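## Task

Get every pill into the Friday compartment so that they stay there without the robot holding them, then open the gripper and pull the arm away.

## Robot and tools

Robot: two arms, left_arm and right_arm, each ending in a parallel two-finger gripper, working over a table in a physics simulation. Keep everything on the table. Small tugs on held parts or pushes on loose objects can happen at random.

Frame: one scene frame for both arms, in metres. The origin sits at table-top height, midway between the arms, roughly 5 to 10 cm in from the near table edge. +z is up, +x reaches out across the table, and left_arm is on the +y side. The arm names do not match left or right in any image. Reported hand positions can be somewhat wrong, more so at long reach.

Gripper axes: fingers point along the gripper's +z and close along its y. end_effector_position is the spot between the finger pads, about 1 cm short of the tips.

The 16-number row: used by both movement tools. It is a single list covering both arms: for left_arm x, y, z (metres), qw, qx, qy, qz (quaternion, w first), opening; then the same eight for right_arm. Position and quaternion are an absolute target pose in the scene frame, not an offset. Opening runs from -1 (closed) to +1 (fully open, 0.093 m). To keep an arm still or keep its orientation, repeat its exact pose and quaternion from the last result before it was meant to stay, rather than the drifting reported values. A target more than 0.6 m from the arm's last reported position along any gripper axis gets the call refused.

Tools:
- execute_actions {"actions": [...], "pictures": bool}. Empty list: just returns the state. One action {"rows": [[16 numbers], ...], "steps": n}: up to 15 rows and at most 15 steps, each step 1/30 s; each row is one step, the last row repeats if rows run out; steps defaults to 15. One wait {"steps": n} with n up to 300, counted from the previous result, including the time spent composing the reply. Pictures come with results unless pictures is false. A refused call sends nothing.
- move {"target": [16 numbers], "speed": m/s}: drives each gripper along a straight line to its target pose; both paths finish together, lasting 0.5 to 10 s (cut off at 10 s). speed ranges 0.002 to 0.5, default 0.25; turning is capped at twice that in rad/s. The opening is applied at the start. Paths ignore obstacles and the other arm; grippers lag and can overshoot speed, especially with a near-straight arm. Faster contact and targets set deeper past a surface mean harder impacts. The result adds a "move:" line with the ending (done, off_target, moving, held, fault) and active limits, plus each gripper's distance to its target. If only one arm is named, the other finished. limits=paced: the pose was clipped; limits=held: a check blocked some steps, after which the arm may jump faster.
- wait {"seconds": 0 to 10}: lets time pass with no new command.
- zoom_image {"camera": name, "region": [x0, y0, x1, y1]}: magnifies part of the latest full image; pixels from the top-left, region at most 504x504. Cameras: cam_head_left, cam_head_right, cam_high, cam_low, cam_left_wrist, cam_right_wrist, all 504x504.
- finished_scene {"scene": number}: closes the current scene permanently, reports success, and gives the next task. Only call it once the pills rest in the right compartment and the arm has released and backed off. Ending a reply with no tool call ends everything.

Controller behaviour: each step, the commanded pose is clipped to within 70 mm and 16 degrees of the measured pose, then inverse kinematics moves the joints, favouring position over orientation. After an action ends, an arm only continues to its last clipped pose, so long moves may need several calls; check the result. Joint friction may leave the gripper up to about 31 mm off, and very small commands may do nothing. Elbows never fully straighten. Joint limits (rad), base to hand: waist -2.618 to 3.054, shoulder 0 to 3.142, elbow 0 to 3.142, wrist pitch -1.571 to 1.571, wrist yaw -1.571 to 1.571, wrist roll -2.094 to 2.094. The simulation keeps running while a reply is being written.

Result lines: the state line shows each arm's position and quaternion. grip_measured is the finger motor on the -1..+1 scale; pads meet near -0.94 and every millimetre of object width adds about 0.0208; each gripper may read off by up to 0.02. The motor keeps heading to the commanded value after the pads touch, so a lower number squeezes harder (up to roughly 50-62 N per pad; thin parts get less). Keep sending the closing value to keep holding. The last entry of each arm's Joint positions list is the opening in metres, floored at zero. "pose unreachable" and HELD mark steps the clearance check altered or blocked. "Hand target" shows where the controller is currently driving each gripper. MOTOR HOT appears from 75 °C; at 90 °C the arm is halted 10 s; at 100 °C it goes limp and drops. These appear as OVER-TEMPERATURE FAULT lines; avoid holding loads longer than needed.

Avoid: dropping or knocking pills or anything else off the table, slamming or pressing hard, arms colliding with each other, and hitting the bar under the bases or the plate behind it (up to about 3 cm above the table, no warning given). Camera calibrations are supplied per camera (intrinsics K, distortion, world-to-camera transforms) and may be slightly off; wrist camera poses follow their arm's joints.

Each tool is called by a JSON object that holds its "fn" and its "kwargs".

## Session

{"fn": "execute_actions", "kwargs": {"actions": []}}

Scene clock: 0.00 s of 5400.00 s.
left_arm: end_effector_position=(+0.1437, -0.1010, +0.2934) grip_measured=+0.989 end_effector_quat_wxyz=(+0.309, +0.894, -0.008, +0.323) | right_arm: end_effector_position=(+0.2715, -0.3464, +0.2229) grip_measured=+0.990 end_effector_quat_wxyz=(+0.399, -0.251, +0.876, -0.106)
Joint positions: left_arm=[-1.442  1.581  1.64  -0.838 -0.519  1.95   0.093] | right_arm=[-0.104  0.867  0.917 -0.794 -0.124 -0.657  0.093]
Joint velocities: left_arm=[-0.017 -0.027  0.007  0.037  0.051 -0.022  0.001] | right_arm=[ 0.017  0.007 -0.012 -0.066 -0.007 -0.037 -0.   ]
Hand target (left_arm): +0.144, -0.101, +0.293; +0.309, +0.894, -0.008, +0.323
Hand target (right_arm): +0.271, -0.346, +0.223; +0.399, -0.251, +0.876, -0.106
camera_calibration (this result's frames):
cam_left_wrist: T_world_to_cam=[[0.190431, 0.809019, -0.55608, 0.216623], [0.463225, 0.425369, 0.777485, -0.215888], [0.865539, -0.405648, -0.293754, 0.00689331], [0, 0, 0, 1]] pos_world=[0.0527866, -0.0806238, 0.290335]
cam_right_wrist: T_world_to_cam=[[0.346497, -0.863039, 0.367564, -0.475885], [-0.835195, -0.462228, -0.297984, 0.170873], [0.427071, -0.203737, -0.880966, 0.0899663], [0, 0, 0, 1]] pos_world=[0.269183, -0.313395, 0.305093]

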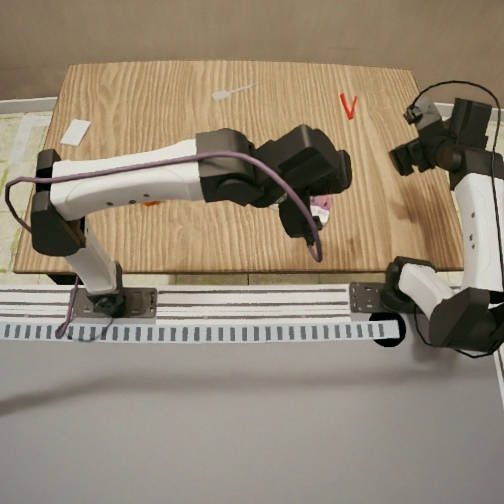

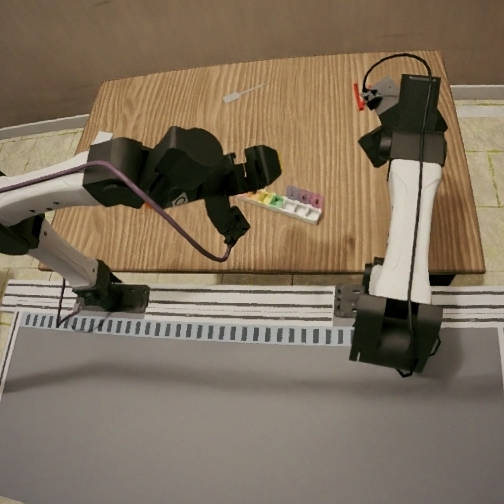

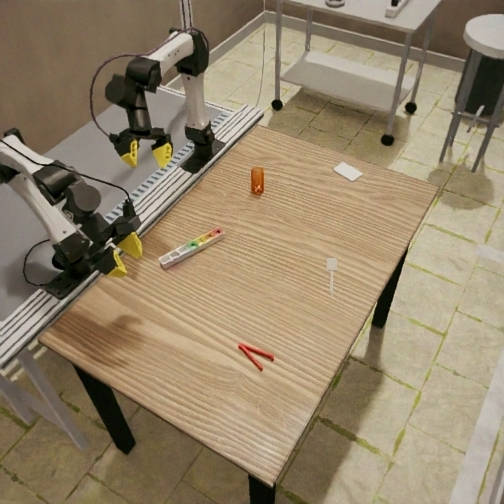

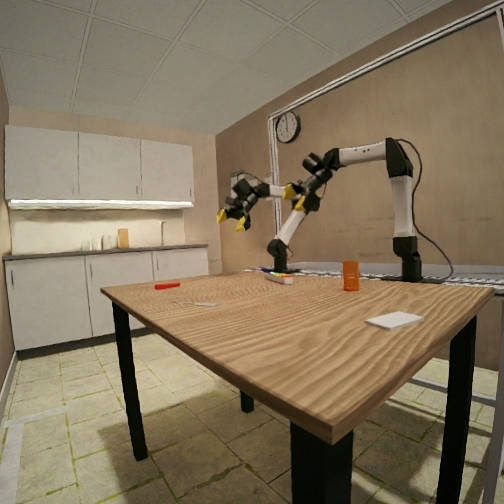

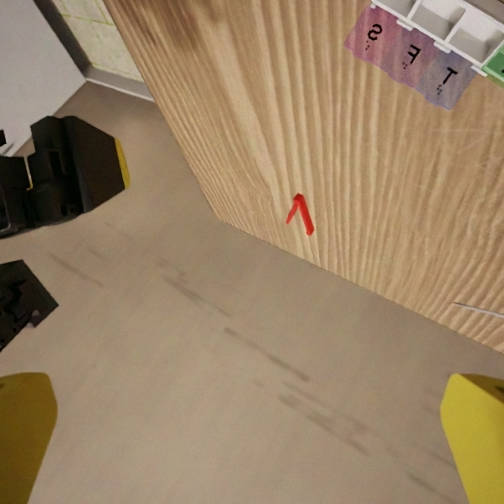

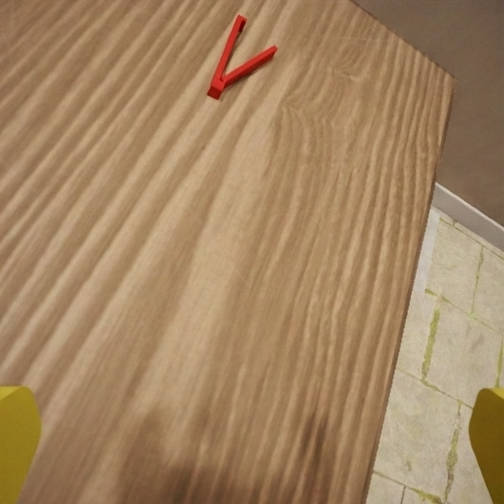

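{"fn": "move", "kwargs": {"target": [0.15,0.38,0.28,0.38,0,0.92,0,1, 0.2715,-0.3464,0.2229,0.399,-0.251,0.876,-0.106,1], "speed": 0.3}}

{"fn": "zoom_image", "kwargs": {"camera": "cam_head_left", "region": [130, 150, 350, 250]}}

Scene clock: 7.33 s of 5400.00 s.
left_arm: end_effector_position=(+0.1503, +0.3822, +0.2834) grip_measured=+0.989 end_effector_quat_wxyz=(+0.390, -0.015, +0.919, +0.058) | right_arm: end_effector_position=(+0.2715, -0.3464, +0.2229) grip_measured=+0.990 end_effector_quat_wxyz=(+0.399, -0.251, +0.876, -0.106)
Joint positions: left_arm=[ 1.146  0.808  1.315 -1.536  0.643  0.943  0.093] | right_arm=[-0.104  0.867  0.917 -0.794 -0.124 -0.657  0.093]
Joint velocities: left_arm=[ 0.012 -0.002 -0.007 -0.007  0.037 -0.037 -0.   ] | right_arm=[ 0.007  0.012  0.002 -0.037 -0.007 -0.007  0.   ]
Hand target (left_arm): +0.149, +0.378, +0.280; +0.386, -0.015, +0.921, +0.044
Hand target (right_arm): +0.272, -0.346, +0.223; +0.399, -0.251, +0.876, -0.106
Off the commanded pose (left_arm): 0.004 m, 7 deg.
Off the commanded pose (right_arm): 0.000 m, 0 deg.
joint sent to its limit (left arm) — the command would take joint 4 (wrist pitch) past its lower limit, so that joint was sent only as far as its limit.
move: off_target (left_arm); limits=paced
camera_calibration (this result's frames):
cam_left_wrist: T_world_to_cam=[[0.0814159, -0.994063, -0.0721866, 0.387361], [-0.93724, -0.0517213, -0.344828, 0.294183], [0.339047, 0.0957306, -0.935886, 0.263729], [0, 0, 0, 1]] pos_world=[0.154766, 0.375029, 0.376225]
cam_right_wrist: T_world_to_cam=[[0.346497, -0.863039, 0.367564, -0.475885], [-0.835195, -0.462228, -0.297984, 0.170873], [0.427071, -0.203737, -0.880966, 0.0899663], [0, 0, 0, 1]] pos_world=[0.269183, -0.313395, 0.305093]

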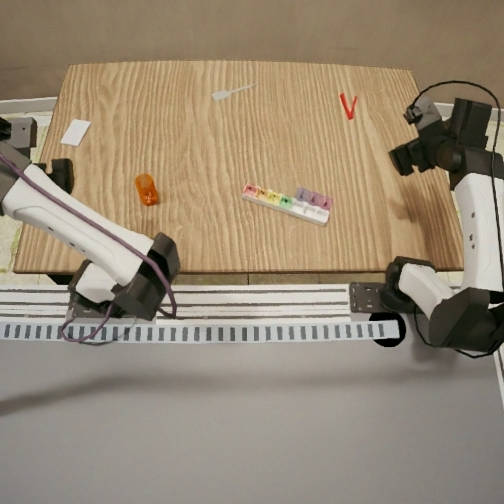

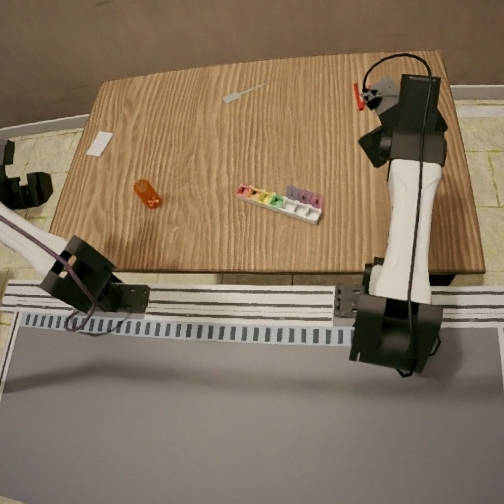

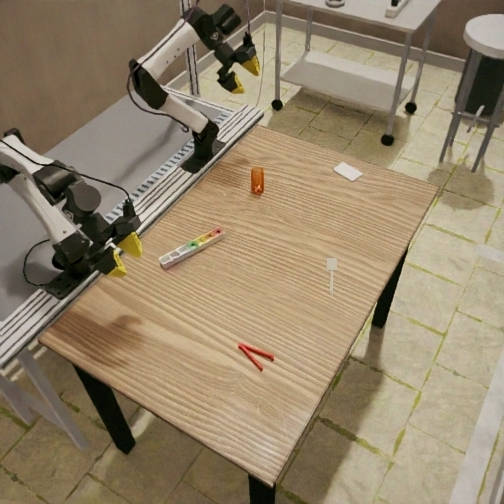

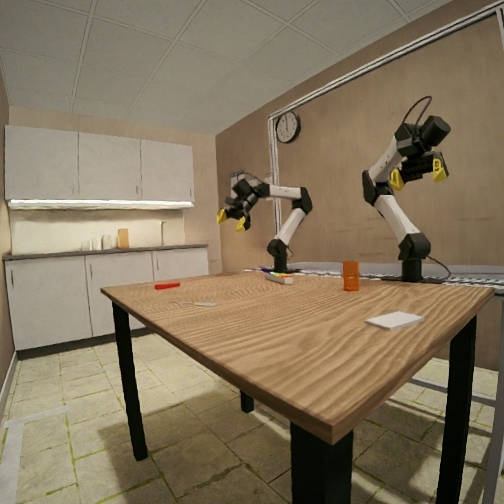

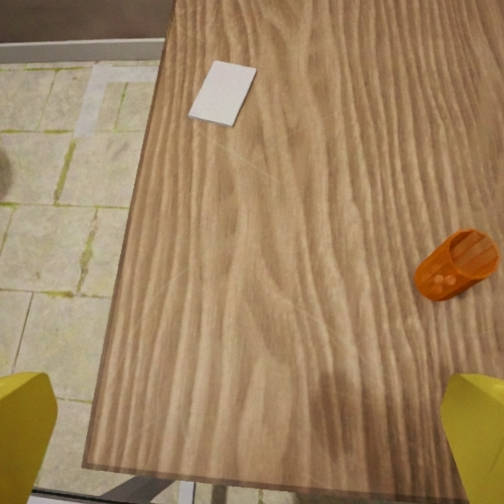

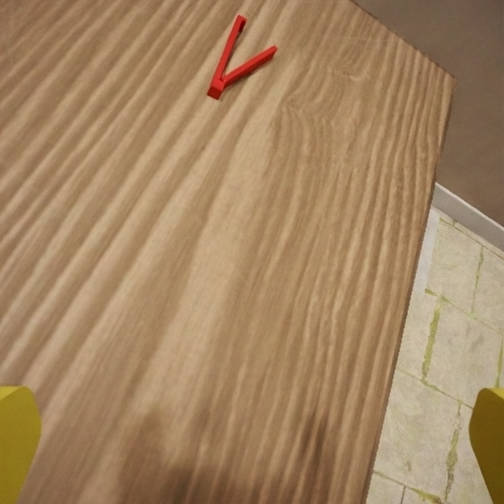

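Region (130, 150, 350, 250) of cam_head_left's 504x504 image, scaled by 2.291, with more detail than that image has; it fills the top 229 rows of this view, and the rest is white.

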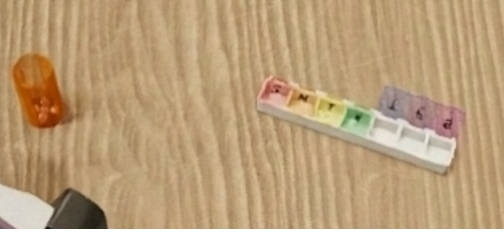

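{"fn": "move", "kwargs": {"target": [0.5,0.40,0.33,0.62,0.061,0.724,0.297,1, 0.19,0.0,0.16,0.519,-0.423,0.664,0.331,1], "speed": 0.3}}

{"fn": "move", "kwargs": {"target": [0.5,0.40,0.33,0.62,0.061,0.724,0.297,1, 0.20,0.132,0.06,0.519,-0.423,0.664,0.331,1], "speed": 0.15}}

Scene clock: 12.13 s of 5400.00 s.
left_arm: end_effector_position=(+0.4921, +0.4076, +0.3333) grip_measured=+0.989 end_effector_quat_wxyz=(+0.620, +0.057, +0.726, +0.294) | right_arm: end_effector_position=(+0.1916, -0.0042, +0.1752) grip_measured=+0.990 end_effector_quat_wxyz=(+0.527, -0.422, +0.660, +0.329)
Joint positions: left_arm=[ 0.122  1.522  1.214  0.255 -0.239  0.526  0.093] | right_arm=[ 1.023  1.175  0.425  0.506 -0.152 -0.034  0.093]
Joint velocities: left_arm=[-0.017 -0.002 -0.012 -0.037 -0.007  0.037 -0.001] | right_arm=[ 0.007  0.002 -0.002 -0.037 -0.007 -0.037 -0.001]
Hand target (left_arm): +0.497, +0.404, +0.331; +0.617, +0.062, +0.726, +0.296
Hand target (right_arm): +0.187, -0.005, +0.161; +0.513, -0.427, +0.667, +0.330
Off the commanded pose (left_arm): 0.011 m, 1 deg.
Off the commanded pose (right_arm): 0.016 m, 1 deg.
move: off_target (left_arm, right_arm)
camera_calibration (this result's frames):
cam_left_wrist: T_world_to_cam=[[0.278041, -0.834432, -0.475832, 0.361037], [-0.607197, 0.231166, -0.76018, 0.493751], [0.744315, 0.500285, -0.442391, -0.336694], [0, 0, 0, 1]] pos_world=[0.450027, 0.355565, 0.398183]
cam_right_wrist: T_world_to_cam=[[0.904829, -0.425572, -0.0131467, -0.173734], [-0.277902, -0.566905, -0.775492, 0.22457], [0.322575, 0.705342, -0.63122, 0.131828], [0, 0, 0, 1]] pos_world=[0.177083, -0.03961, 0.255081]

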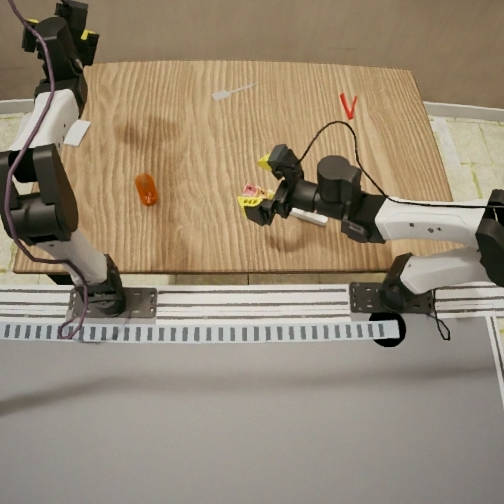

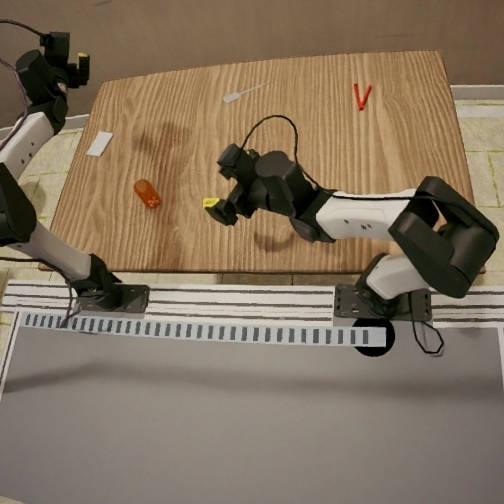

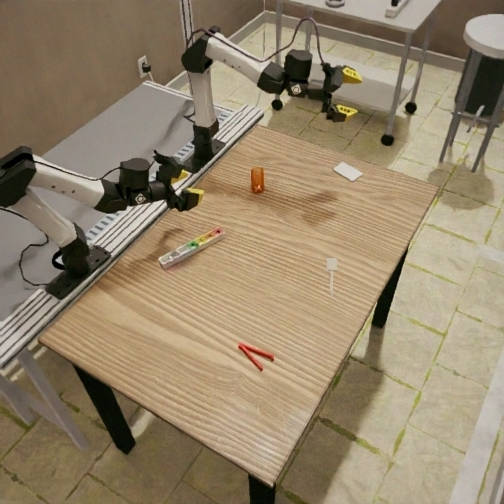

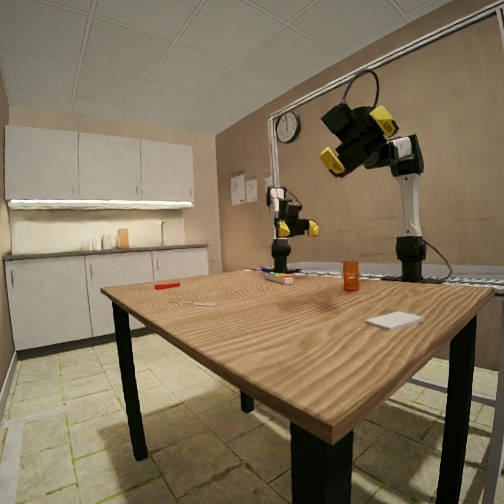

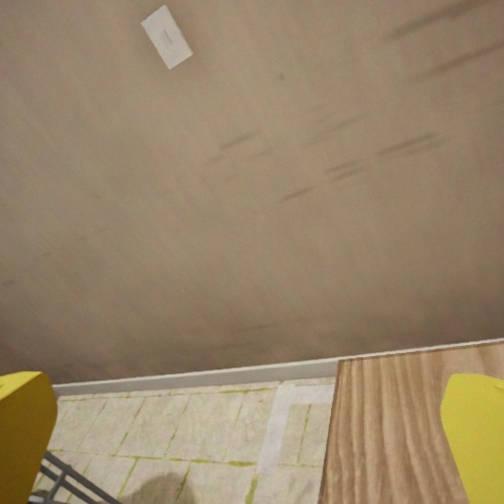

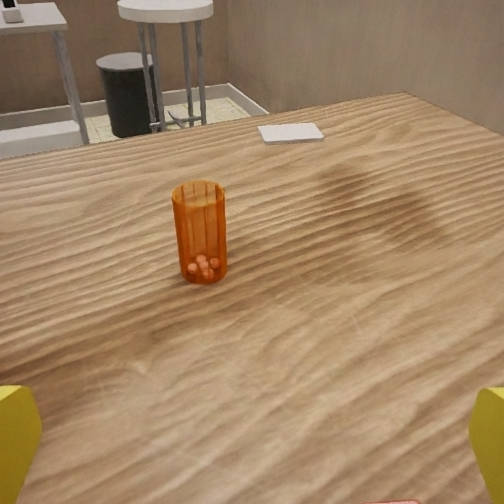

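Scene clock: 13.93 s of 5400.00 s.
left_arm: end_effector_position=(+0.4926, +0.4048, +0.3388) grip_measured=+0.989 end_effector_quat_wxyz=(+0.627, +0.053, +0.718, +0.296) | right_arm: end_effector_position=(+0.1963, +0.1242, +0.0552) grip_measured=+0.990 end_effector_quat_wxyz=(+0.510, -0.432, +0.670, +0.324)
Joint positions: left_arm=[ 0.112  1.522  1.214  0.278 -0.251  0.526  0.093] | right_arm=[1.233 2.047 0.709 1.054 0.041 0.02  0.093]
Joint velocities: left_arm=[-0.007 -0.022 -0.012  0.037  0.022  0.066  0.   ] | right_arm=[-0.007  0.002 -0.007  0.007 -0.022 -0.007  0.001]
Hand target (left_arm): +0.500, +0.400, +0.330; +0.620, +0.061, +0.724, +0.297
Hand target (right_arm): +0.199, +0.132, +0.062; +0.519, -0.424, +0.664, +0.331
Off the commanded pose (left_arm): 0.012 m, 1 deg.
Off the commanded pose (right_arm): 0.010 m, 2 deg.
move: off_target (left_arm)
camera_calibration (this result's frames):
cam_left_wrist: T_world_to_cam=[[0.291028, -0.8321, -0.472136, 0.352608], [-0.590497, 0.232052, -0.772959, 0.494622], [0.752739, 0.503748, -0.423818, -0.345079], [0, 0, 0, 1]] pos_world=[0.449209, 0.35246, 0.40255]
cam_right_wrist: T_world_to_cam=[[0.908249, -0.418087, -0.0169239, -0.126376], [-0.289331, -0.598294, -0.747216, 0.210175], [0.302276, 0.683555, -0.664366, -0.0274576], [0, 0, 0, 1]] pos_world=[0.183891, 0.0916791, 0.136666]

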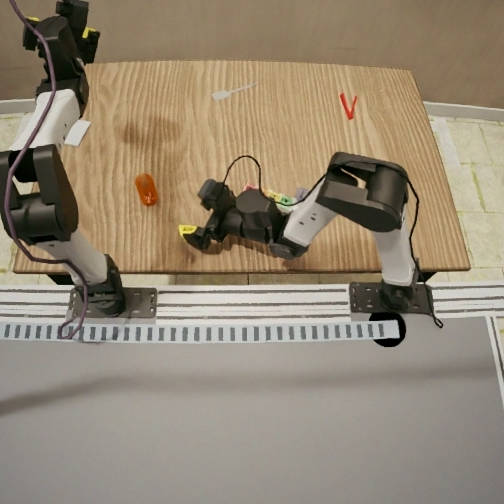

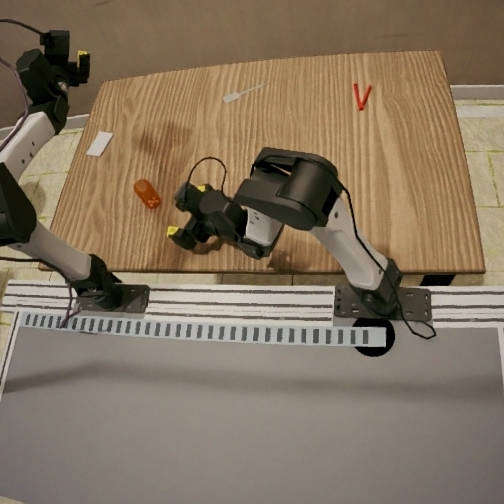

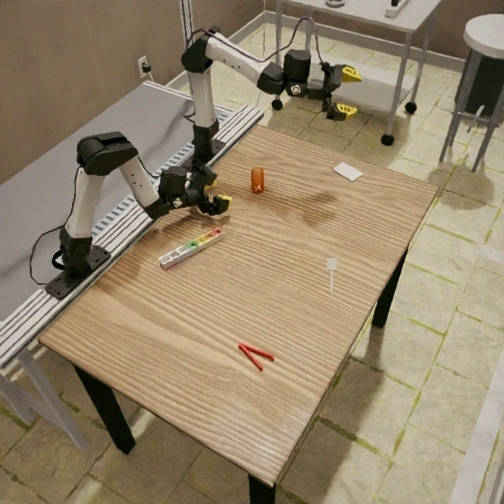

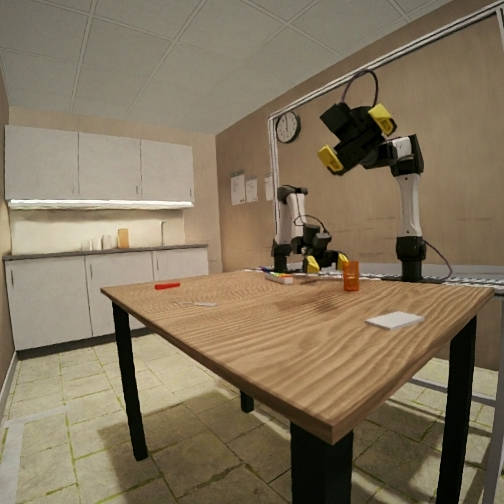

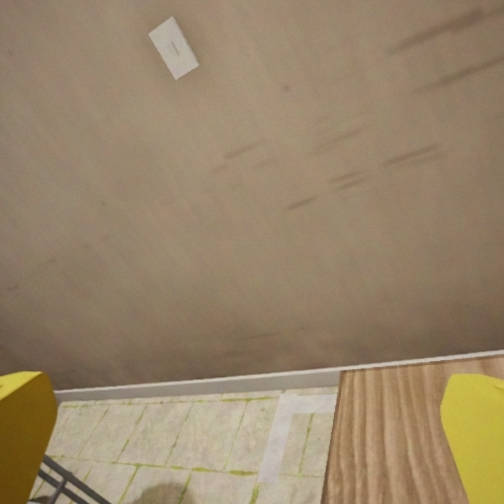

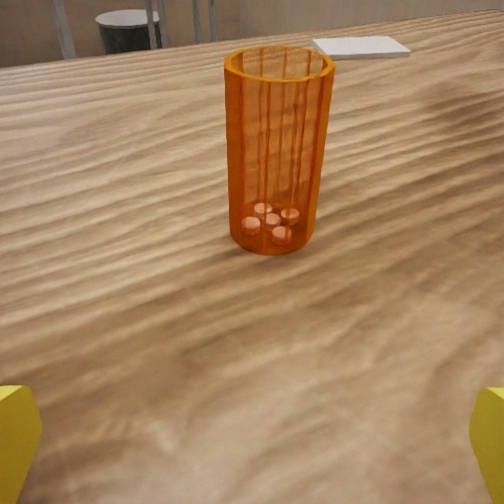

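{"fn": "move", "kwargs": {"target": [0.4926,0.4048,0.3388,0.627,0.053,0.718,0.296,1, 0.270,0.259,0.052,0.519,-0.423,0.664,0.331,1], "speed": 0.08}}

Scene clock: 16.70 s of 5400.00 s.
left_arm: end_effector_position=(+0.4926, +0.4048, +0.3388) grip_measured=+0.989 end_effector_quat_wxyz=(+0.627, +0.053, +0.718, +0.296) | right_arm: end_effector_position=(+0.2612, +0.2572, +0.0515) grip_measured=+0.990 end_effector_quat_wxyz=(+0.516, -0.426, +0.666, +0.330)
Joint positions: left_arm=[ 0.112  1.522  1.214  0.278 -0.251  0.526  0.093] | right_arm=[1.212 2.425 1.426 0.736 0.021 0.02  0.093]
Joint velocities: left_arm=[ 0.002 -0.012  0.012  0.007  0.022 -0.037 -0.001] | right_arm=[-0.012  0.002  0.002  0.007 -0.051 -0.022 -0.001]
Hand target (left_arm): +0.493, +0.405, +0.339; +0.627, +0.053, +0.718, +0.296
Hand target (right_arm): +0.268, +0.260, +0.054; +0.519, -0.423, +0.664, +0.331
Off the commanded pose (left_arm): 0.000 m, 0 deg.
Off the commanded pose (right_arm): 0.009 m, 1 deg.
move: done
camera_calibration (this result's frames):
cam_left_wrist: T_world_to_cam=[[0.291028, -0.8321, -0.472136, 0.352608], [-0.590497, 0.232052, -0.772959, 0.494622], [0.752739, 0.503748, -0.423818, -0.345079], [0, 0, 0, 1]] pos_world=[0.449209, 0.35246, 0.40255]
cam_right_wrist: T_world_to_cam=[[0.907829, -0.418701, -0.0231526, -0.129155], [-0.287599, -0.581491, -0.761023, 0.301668], [0.305178, 0.697537, -0.648312, -0.145605], [0, 0, 0, 1]] pos_world=[0.248446, 0.222905, 0.132188]

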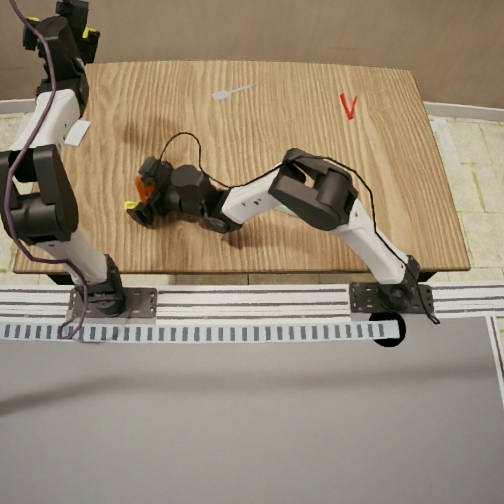

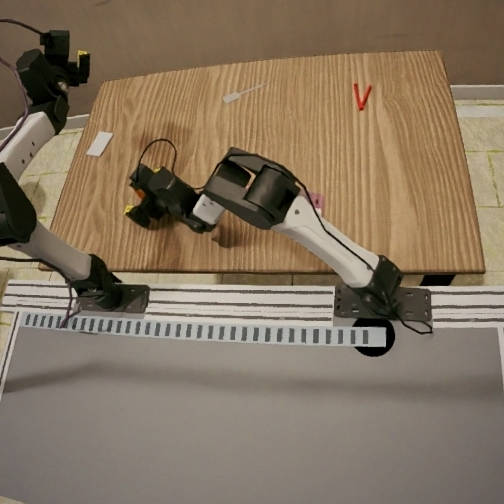

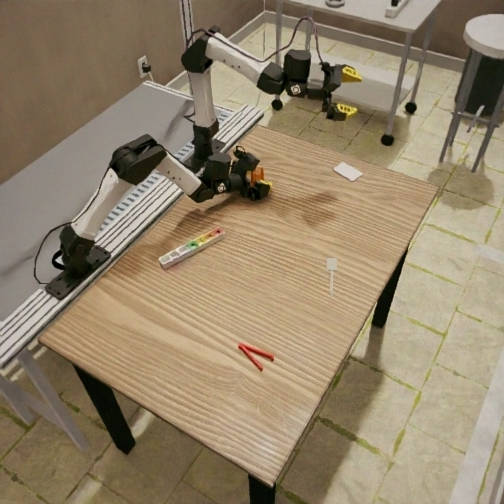

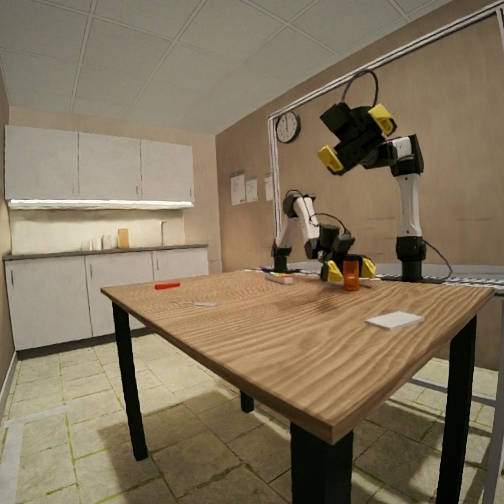

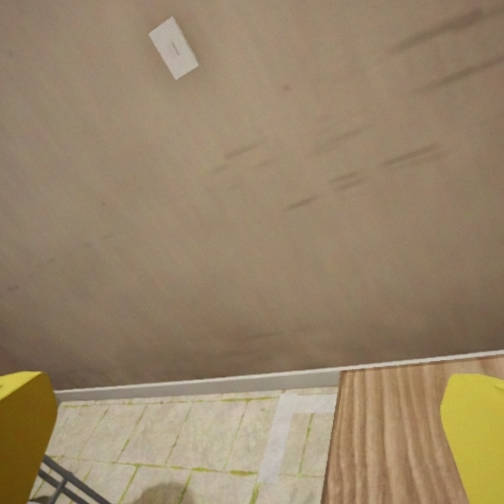

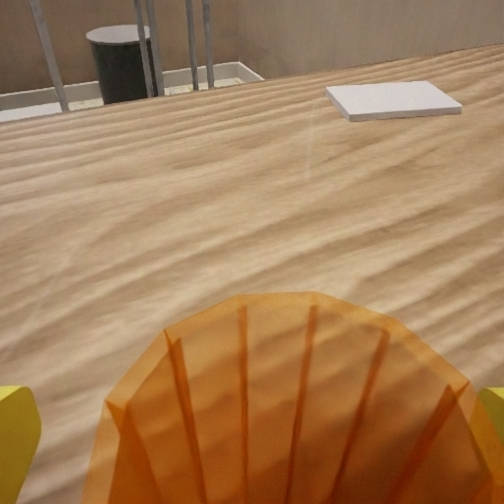

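{"fn": "move", "kwargs": {"target": [0.4926,0.4048,0.3388,0.627,0.053,0.718,0.296,1, 0.270,0.259,0.052,0.519,-0.423,0.664,0.331,-0.3], "speed": 0.05}}

{"fn": "move", "kwargs": {"target": [0.4926,0.4048,0.3388,0.627,0.053,0.718,0.296,1, 0.24,0.20,0.14,0.519,-0.423,0.664,0.331,-0.3], "speed": 0.12}}

{"fn": "move", "kwargs": {"target": [0.30,0.2,0.2,0.33,0.62,0.62,-0.33,1, 0.20,-0.145,0.10,0.052,0.148,0.988,-0.008,-0.3], "speed": 0.18}}

Scene clock: 19.63 s of 5400.00 s.
left_arm: end_effector_position=(+0.4926, +0.4048, +0.3388) grip_measured=+0.989 end_effector_quat_wxyz=(+0.627, +0.053, +0.718, +0.296) | right_arm: end_effector_position=(+0.2639, +0.2559, +0.0513) grip_measured=-0.269 end_effector_quat_wxyz=(+0.516, -0.425, +0.667, +0.330)
Joint positions: left_arm=[ 0.112  1.522  1.214  0.278 -0.251  0.526  0.093] | right_arm=[1.206 2.425 1.426 0.735 0.017 0.02  0.032]
Joint velocities: left_arm=[-0.012  0.002  0.002 -0.037 -0.037  0.037 -0.001] | right_arm=[ 0.002 -0.012 -0.007 -0.095  0.022  0.007 -0.001]
Hand target (left_arm): +0.493, +0.405, +0.339; +0.627, +0.053, +0.718, +0.296
Hand target (right_arm): +0.270, +0.259, +0.052; +0.519, -0.423, +0.664, +0.331
Off the commanded pose (left_arm): 0.000 m, 0 deg.
Off the commanded pose (right_arm): 0.007 m, 1 deg.
move: done
camera_calibration (this result's frames):
cam_left_wrist: T_world_to_cam=[[0.291028, -0.8321, -0.472136, 0.352608], [-0.590497, 0.232052, -0.772959, 0.494622], [0.752739, 0.503748, -0.423818, -0.345079], [0, 0, 0, 1]] pos_world=[0.449209, 0.35246, 0.40255]
cam_right_wrist: T_world_to_cam=[[0.906938, -0.420571, -0.0241407, -0.131398], [-0.289834, -0.581371, -0.760266, 0.30206], [0.305711, 0.696511, -0.649163, -0.145536], [0, 0, 0, 1]] pos_world=[0.251209, 0.221714, 0.131997]

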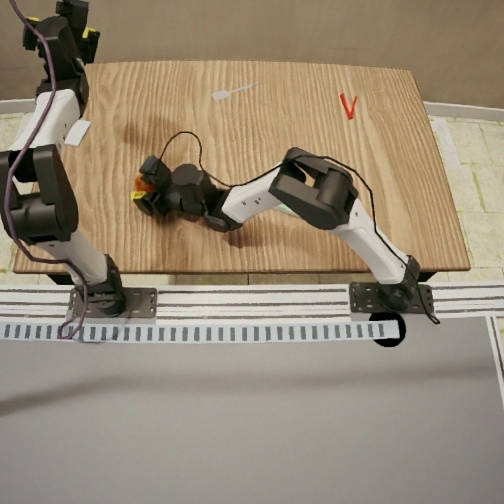

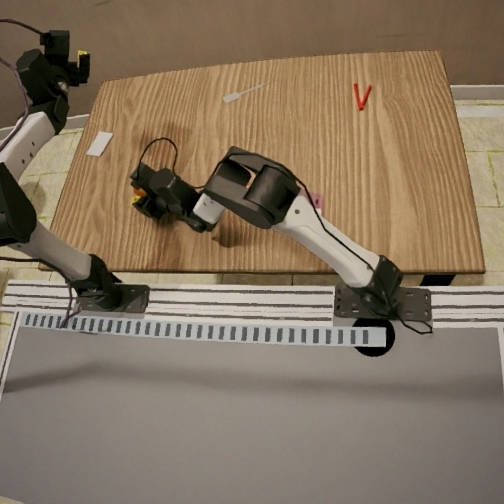

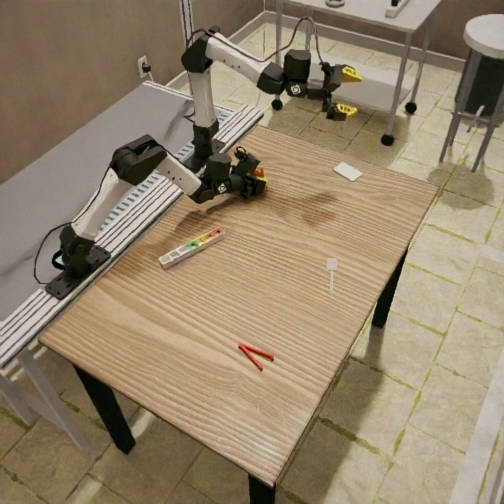

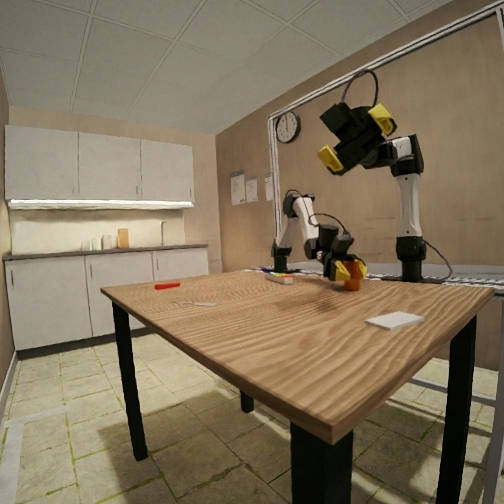

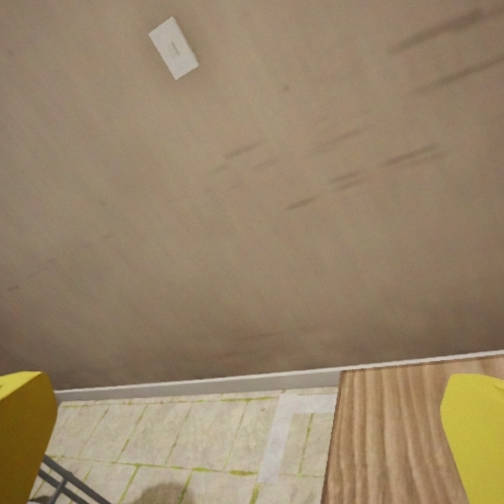

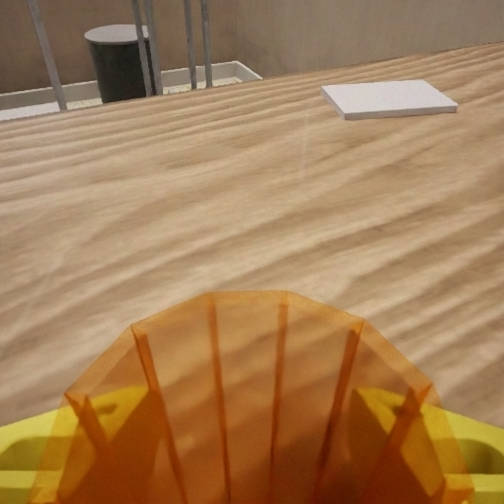

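Scene clock: 21.10 s of 5400.00 s.
left_arm: end_effector_position=(+0.4926, +0.4048, +0.3388) grip_measured=+0.989 end_effector_quat_wxyz=(+0.627, +0.053, +0.718, +0.296) | right_arm: end_effector_position=(+0.2405, +0.2057, +0.1431) grip_measured=-0.269 end_effector_quat_wxyz=(+0.524, -0.421, +0.660, +0.335)
Joint positions: left_arm=[ 0.112  1.522  1.214  0.278 -0.251  0.526  0.093] | right_arm=[1.206 2.051 1.184 0.628 0.017 0.02  0.032]
Joint velocities: left_arm=[ 0.002 -0.002 -0.002  0.007 -0.007 -0.007  0.001] | right_arm=[ 0.022  0.002 -0.012 -0.037 -0.037 -0.051  0.   ]
Hand target (left_arm): +0.493, +0.405, +0.339; +0.627, +0.053, +0.718, +0.296
Hand target (right_arm): +0.241, +0.199, +0.139; +0.519, -0.423, +0.664, +0.331
Off the commanded pose (left_arm): 0.000 m, 0 deg.
Off the commanded pose (right_arm): 0.006 m, 1 deg.
move: done
camera_calibration (this result's frames):
cam_left_wrist: T_world_to_cam=[[0.291028, -0.8321, -0.472136, 0.352608], [-0.590497, 0.232052, -0.772959, 0.494622], [0.752739, 0.503748, -0.423818, -0.345079], [0, 0, 0, 1]] pos_world=[0.449209, 0.35246, 0.40255]
cam_right_wrist: T_world_to_cam=[[0.907333, -0.419688, -0.0246666, -0.129278], [-0.281871, -0.563754, -0.776357, 0.332646], [0.311922, 0.711367, -0.62981, -0.0511392], [0, 0, 0, 1]] pos_world=[0.227013, 0.169653, 0.222855]

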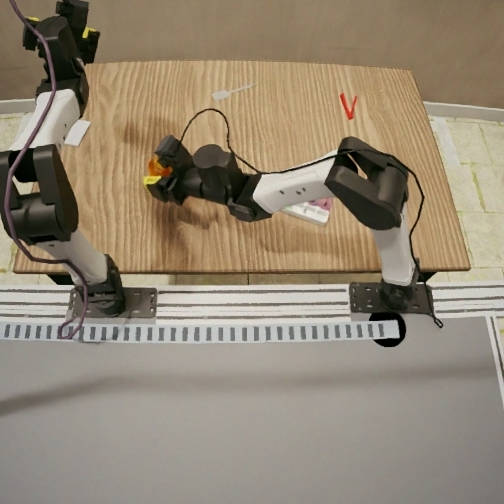

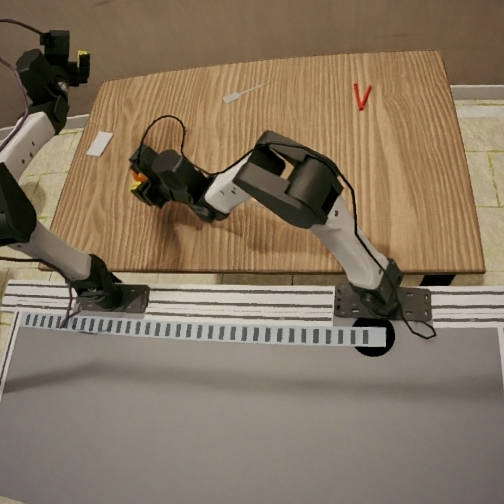

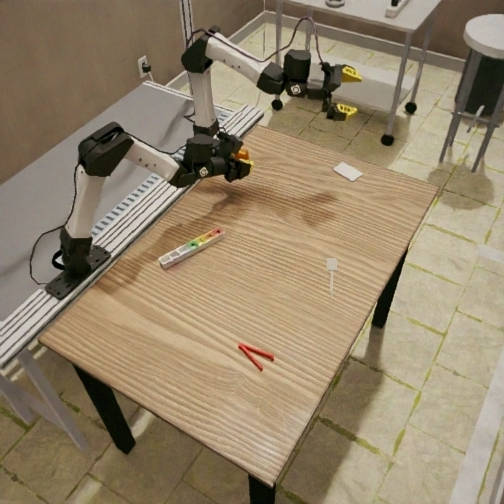

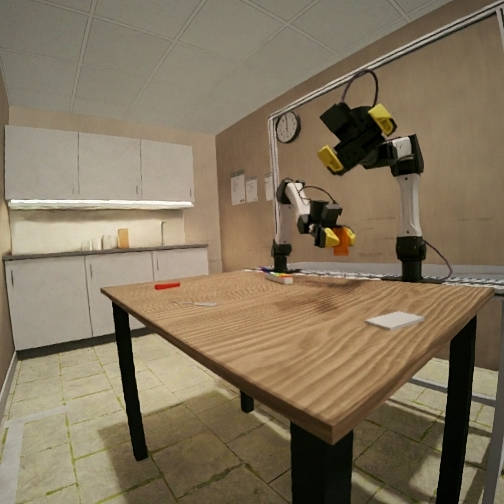

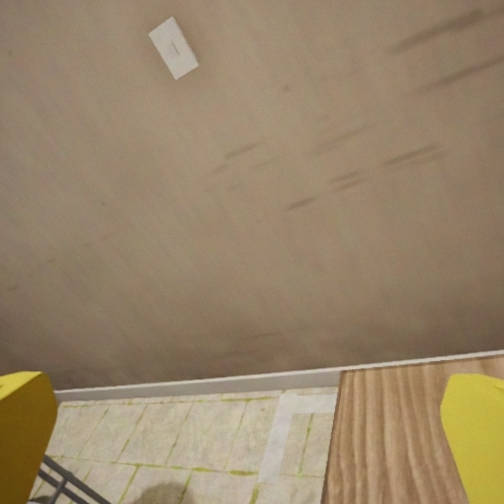

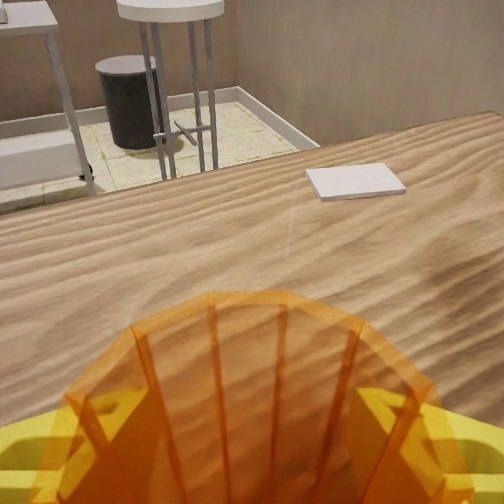

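Scene clock: 26.83 s of 5400.00 s.
left_arm: end_effector_position=(+0.3035, +0.2025, +0.2011) grip_measured=+0.989 end_effector_quat_wxyz=(+0.352, +0.615, +0.627, -0.326) | right_arm: end_effector_position=(+0.1978, -0.1513, +0.0914) grip_measured=-0.270 end_effector_quat_wxyz=(+0.051, +0.147, +0.988, -0.022)
Joint positions: left_arm=[ 0.13   1.689  1.459 -1.466  0.975  1.753  0.093] | right_arm=[ 0.848  1.527  1.115 -1.149  0.098  1.093  0.032]
Joint velocities: left_arm=[ 0.007 -0.017  0.002 -0.022  0.022  0.037  0.   ] | right_arm=[ 0.002 -0.007 -0.007 -0.051 -0.066 -0.007  0.   ]
Hand target (left_arm): +0.303, +0.199, +0.200; +0.346, +0.619, +0.622, -0.333
Hand target (right_arm): +0.203, -0.147, +0.100; +0.056, +0.153, +0.987, -0.008
Off the commanded pose (left_arm): 0.004 m, 3 deg.
Off the commanded pose (right_arm): 0.011 m, 2 deg.
move: off_target (left_arm, right_arm)
camera_calibration (this result's frames):
cam_left_wrist: T_world_to_cam=[[-0.999298, -0.0374732, -0.000296818, 0.31007], [-0.0318699, 0.853988, -0.519316, -0.0230693], [0.0197139, -0.518942, -0.854582, 0.357002], [0, 0, 0, 1]] pos_world=[0.302079, 0.216583, 0.293199]
cam_right_wrist: T_world_to_cam=[[-0.312077, -0.94986, 0.0193233, -0.084659], [-0.891764, 0.299883, 0.338862, 0.228614], [-0.327666, 0.0885193, -0.940638, 0.244287], [0, 0, 0, 1]] pos_world=[0.257494, -0.170596, 0.153953]

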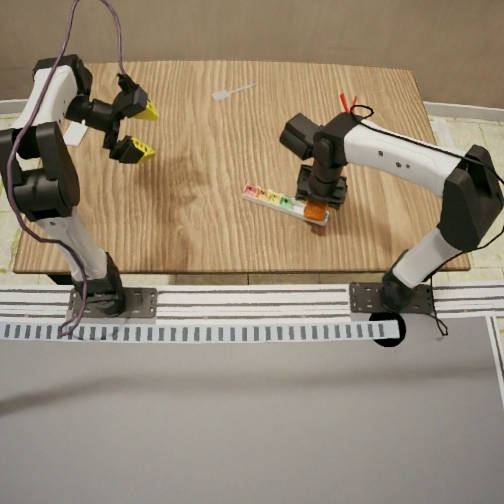

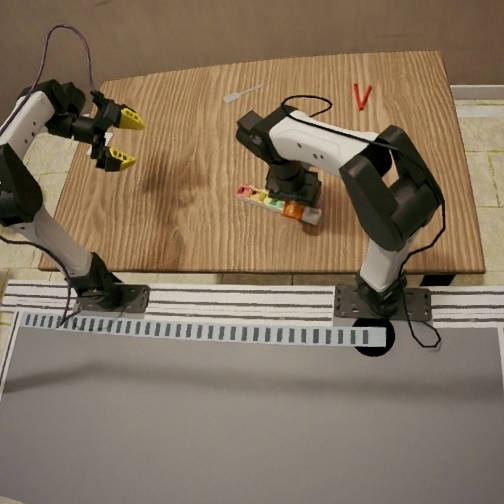

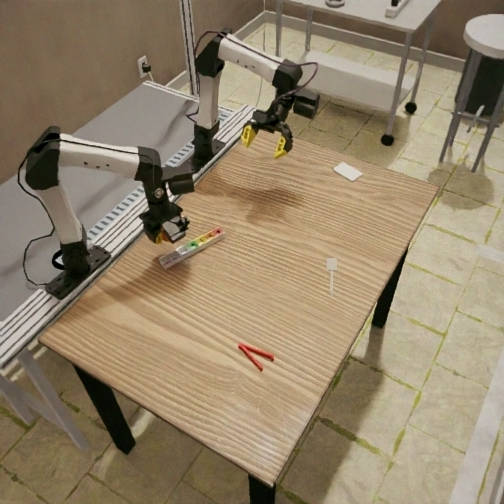

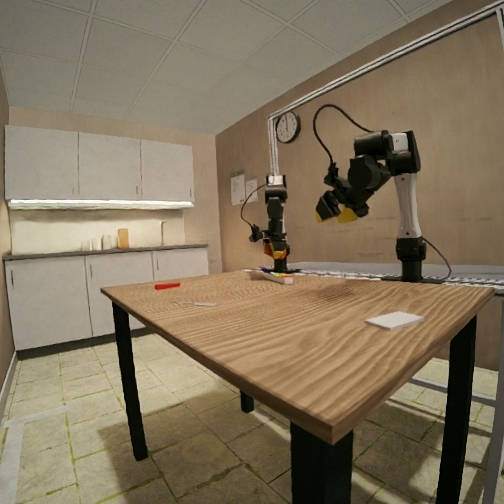

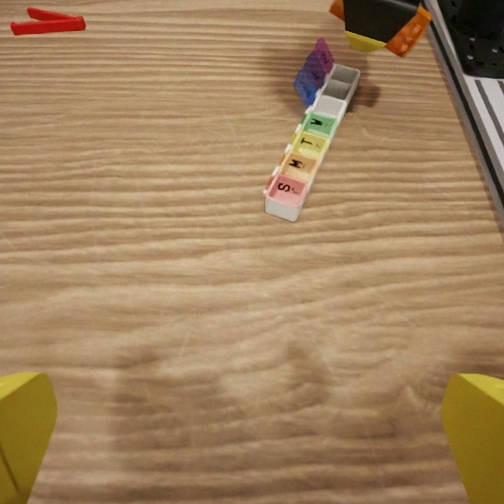

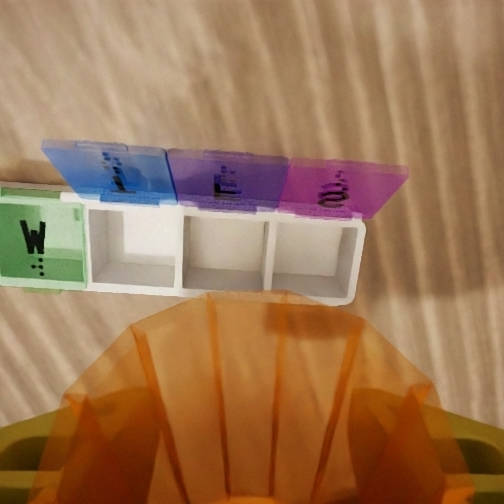

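{"fn": "move", "kwargs": {"target": [0.27,0.10,0.13,0.40,0.66,0.5,-0.40,1, 0.177,-0.134,0.058,-0.051,0.174,0.984,0.009,-0.3], "speed": 0.06}}

Scene clock: 30.43 s of 5400.00 s.
left_arm: end_effector_position=(+0.2764, +0.1040, +0.1409) grip_measured=+0.989 end_effector_quat_wxyz=(+0.410, +0.662, +0.493, -0.387) | right_arm: end_effector_position=(+0.1816, -0.1278, +0.0711) grip_measured=-0.270 end_effector_quat_wxyz=(-0.037, +0.166, +0.985, +0.021)
Joint positions: left_arm=[-0.152  1.689  1.09  -0.897  1.178  1.663  0.093] | right_arm=[ 0.832  1.593  1.099 -1.1   -0.095  1.118  0.032]
Joint velocities: left_arm=[-0.002 -0.007 -0.002  0.022  0.022  0.037 -0.   ] | right_arm=[ 0.027 -0.012 -0.012 -0.051 -0.022  0.081 -0.   ]
Hand target (left_arm): +0.270, +0.101, +0.131; +0.399, +0.657, +0.498, -0.401
Hand target (right_arm): +0.177, -0.134, +0.059; -0.051, +0.174, +0.983, +0.008
Off the commanded pose (left_arm): 0.013 m, 2 deg.
Off the commanded pose (right_arm): 0.015 m, 2 deg.
move: off_target (left_arm, right_arm)
camera_calibration (this result's frames):
cam_left_wrist: T_world_to_cam=[[-0.974626, 0.177504, -0.136372, 0.269275], [0.222795, 0.710427, -0.667575, -0.00561588], [-0.021615, -0.681018, -0.731947, 0.265958], [0, 0, 0, 1]] pos_world=[0.269442, 0.137314, 0.22764]
cam_right_wrist: T_world_to_cam=[[-0.35001, -0.936145, -0.0335583, -0.0546407], [-0.812284, 0.285468, 0.508628, 0.185635], [-0.46657, 0.205284, -0.860332, 0.25222], [0, 0, 0, 1]] pos_world=[0.249341, -0.155921, 0.12074]

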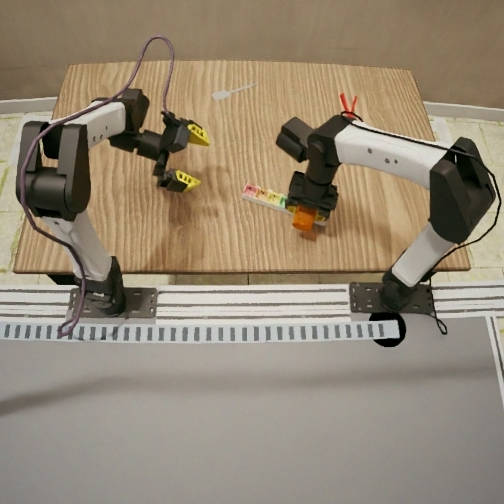

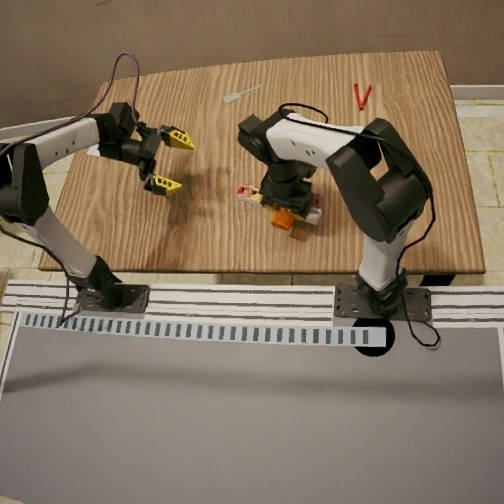

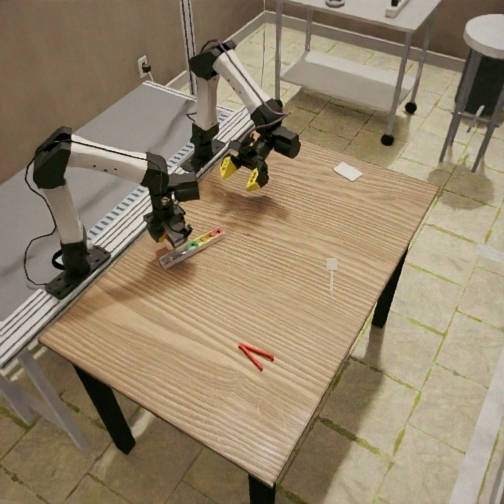

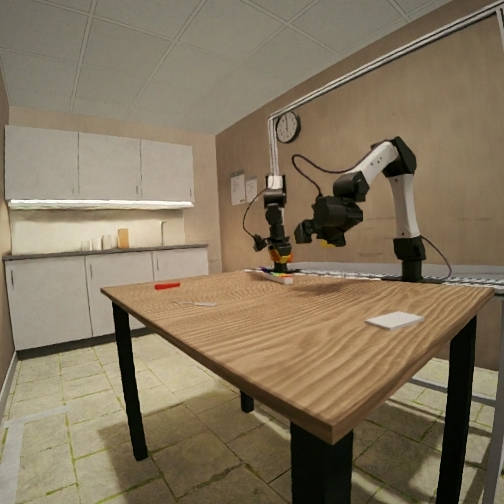

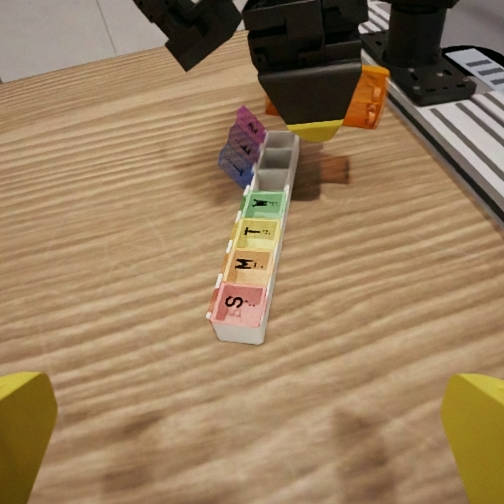

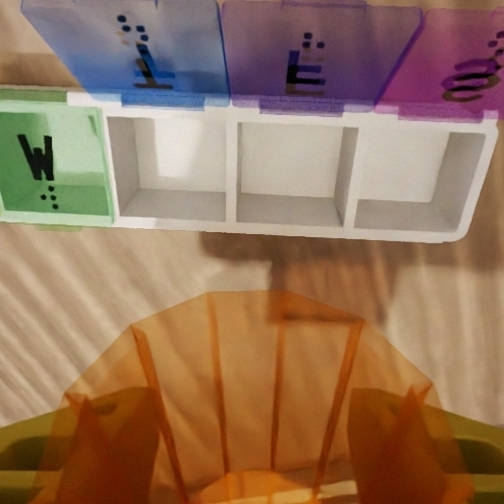

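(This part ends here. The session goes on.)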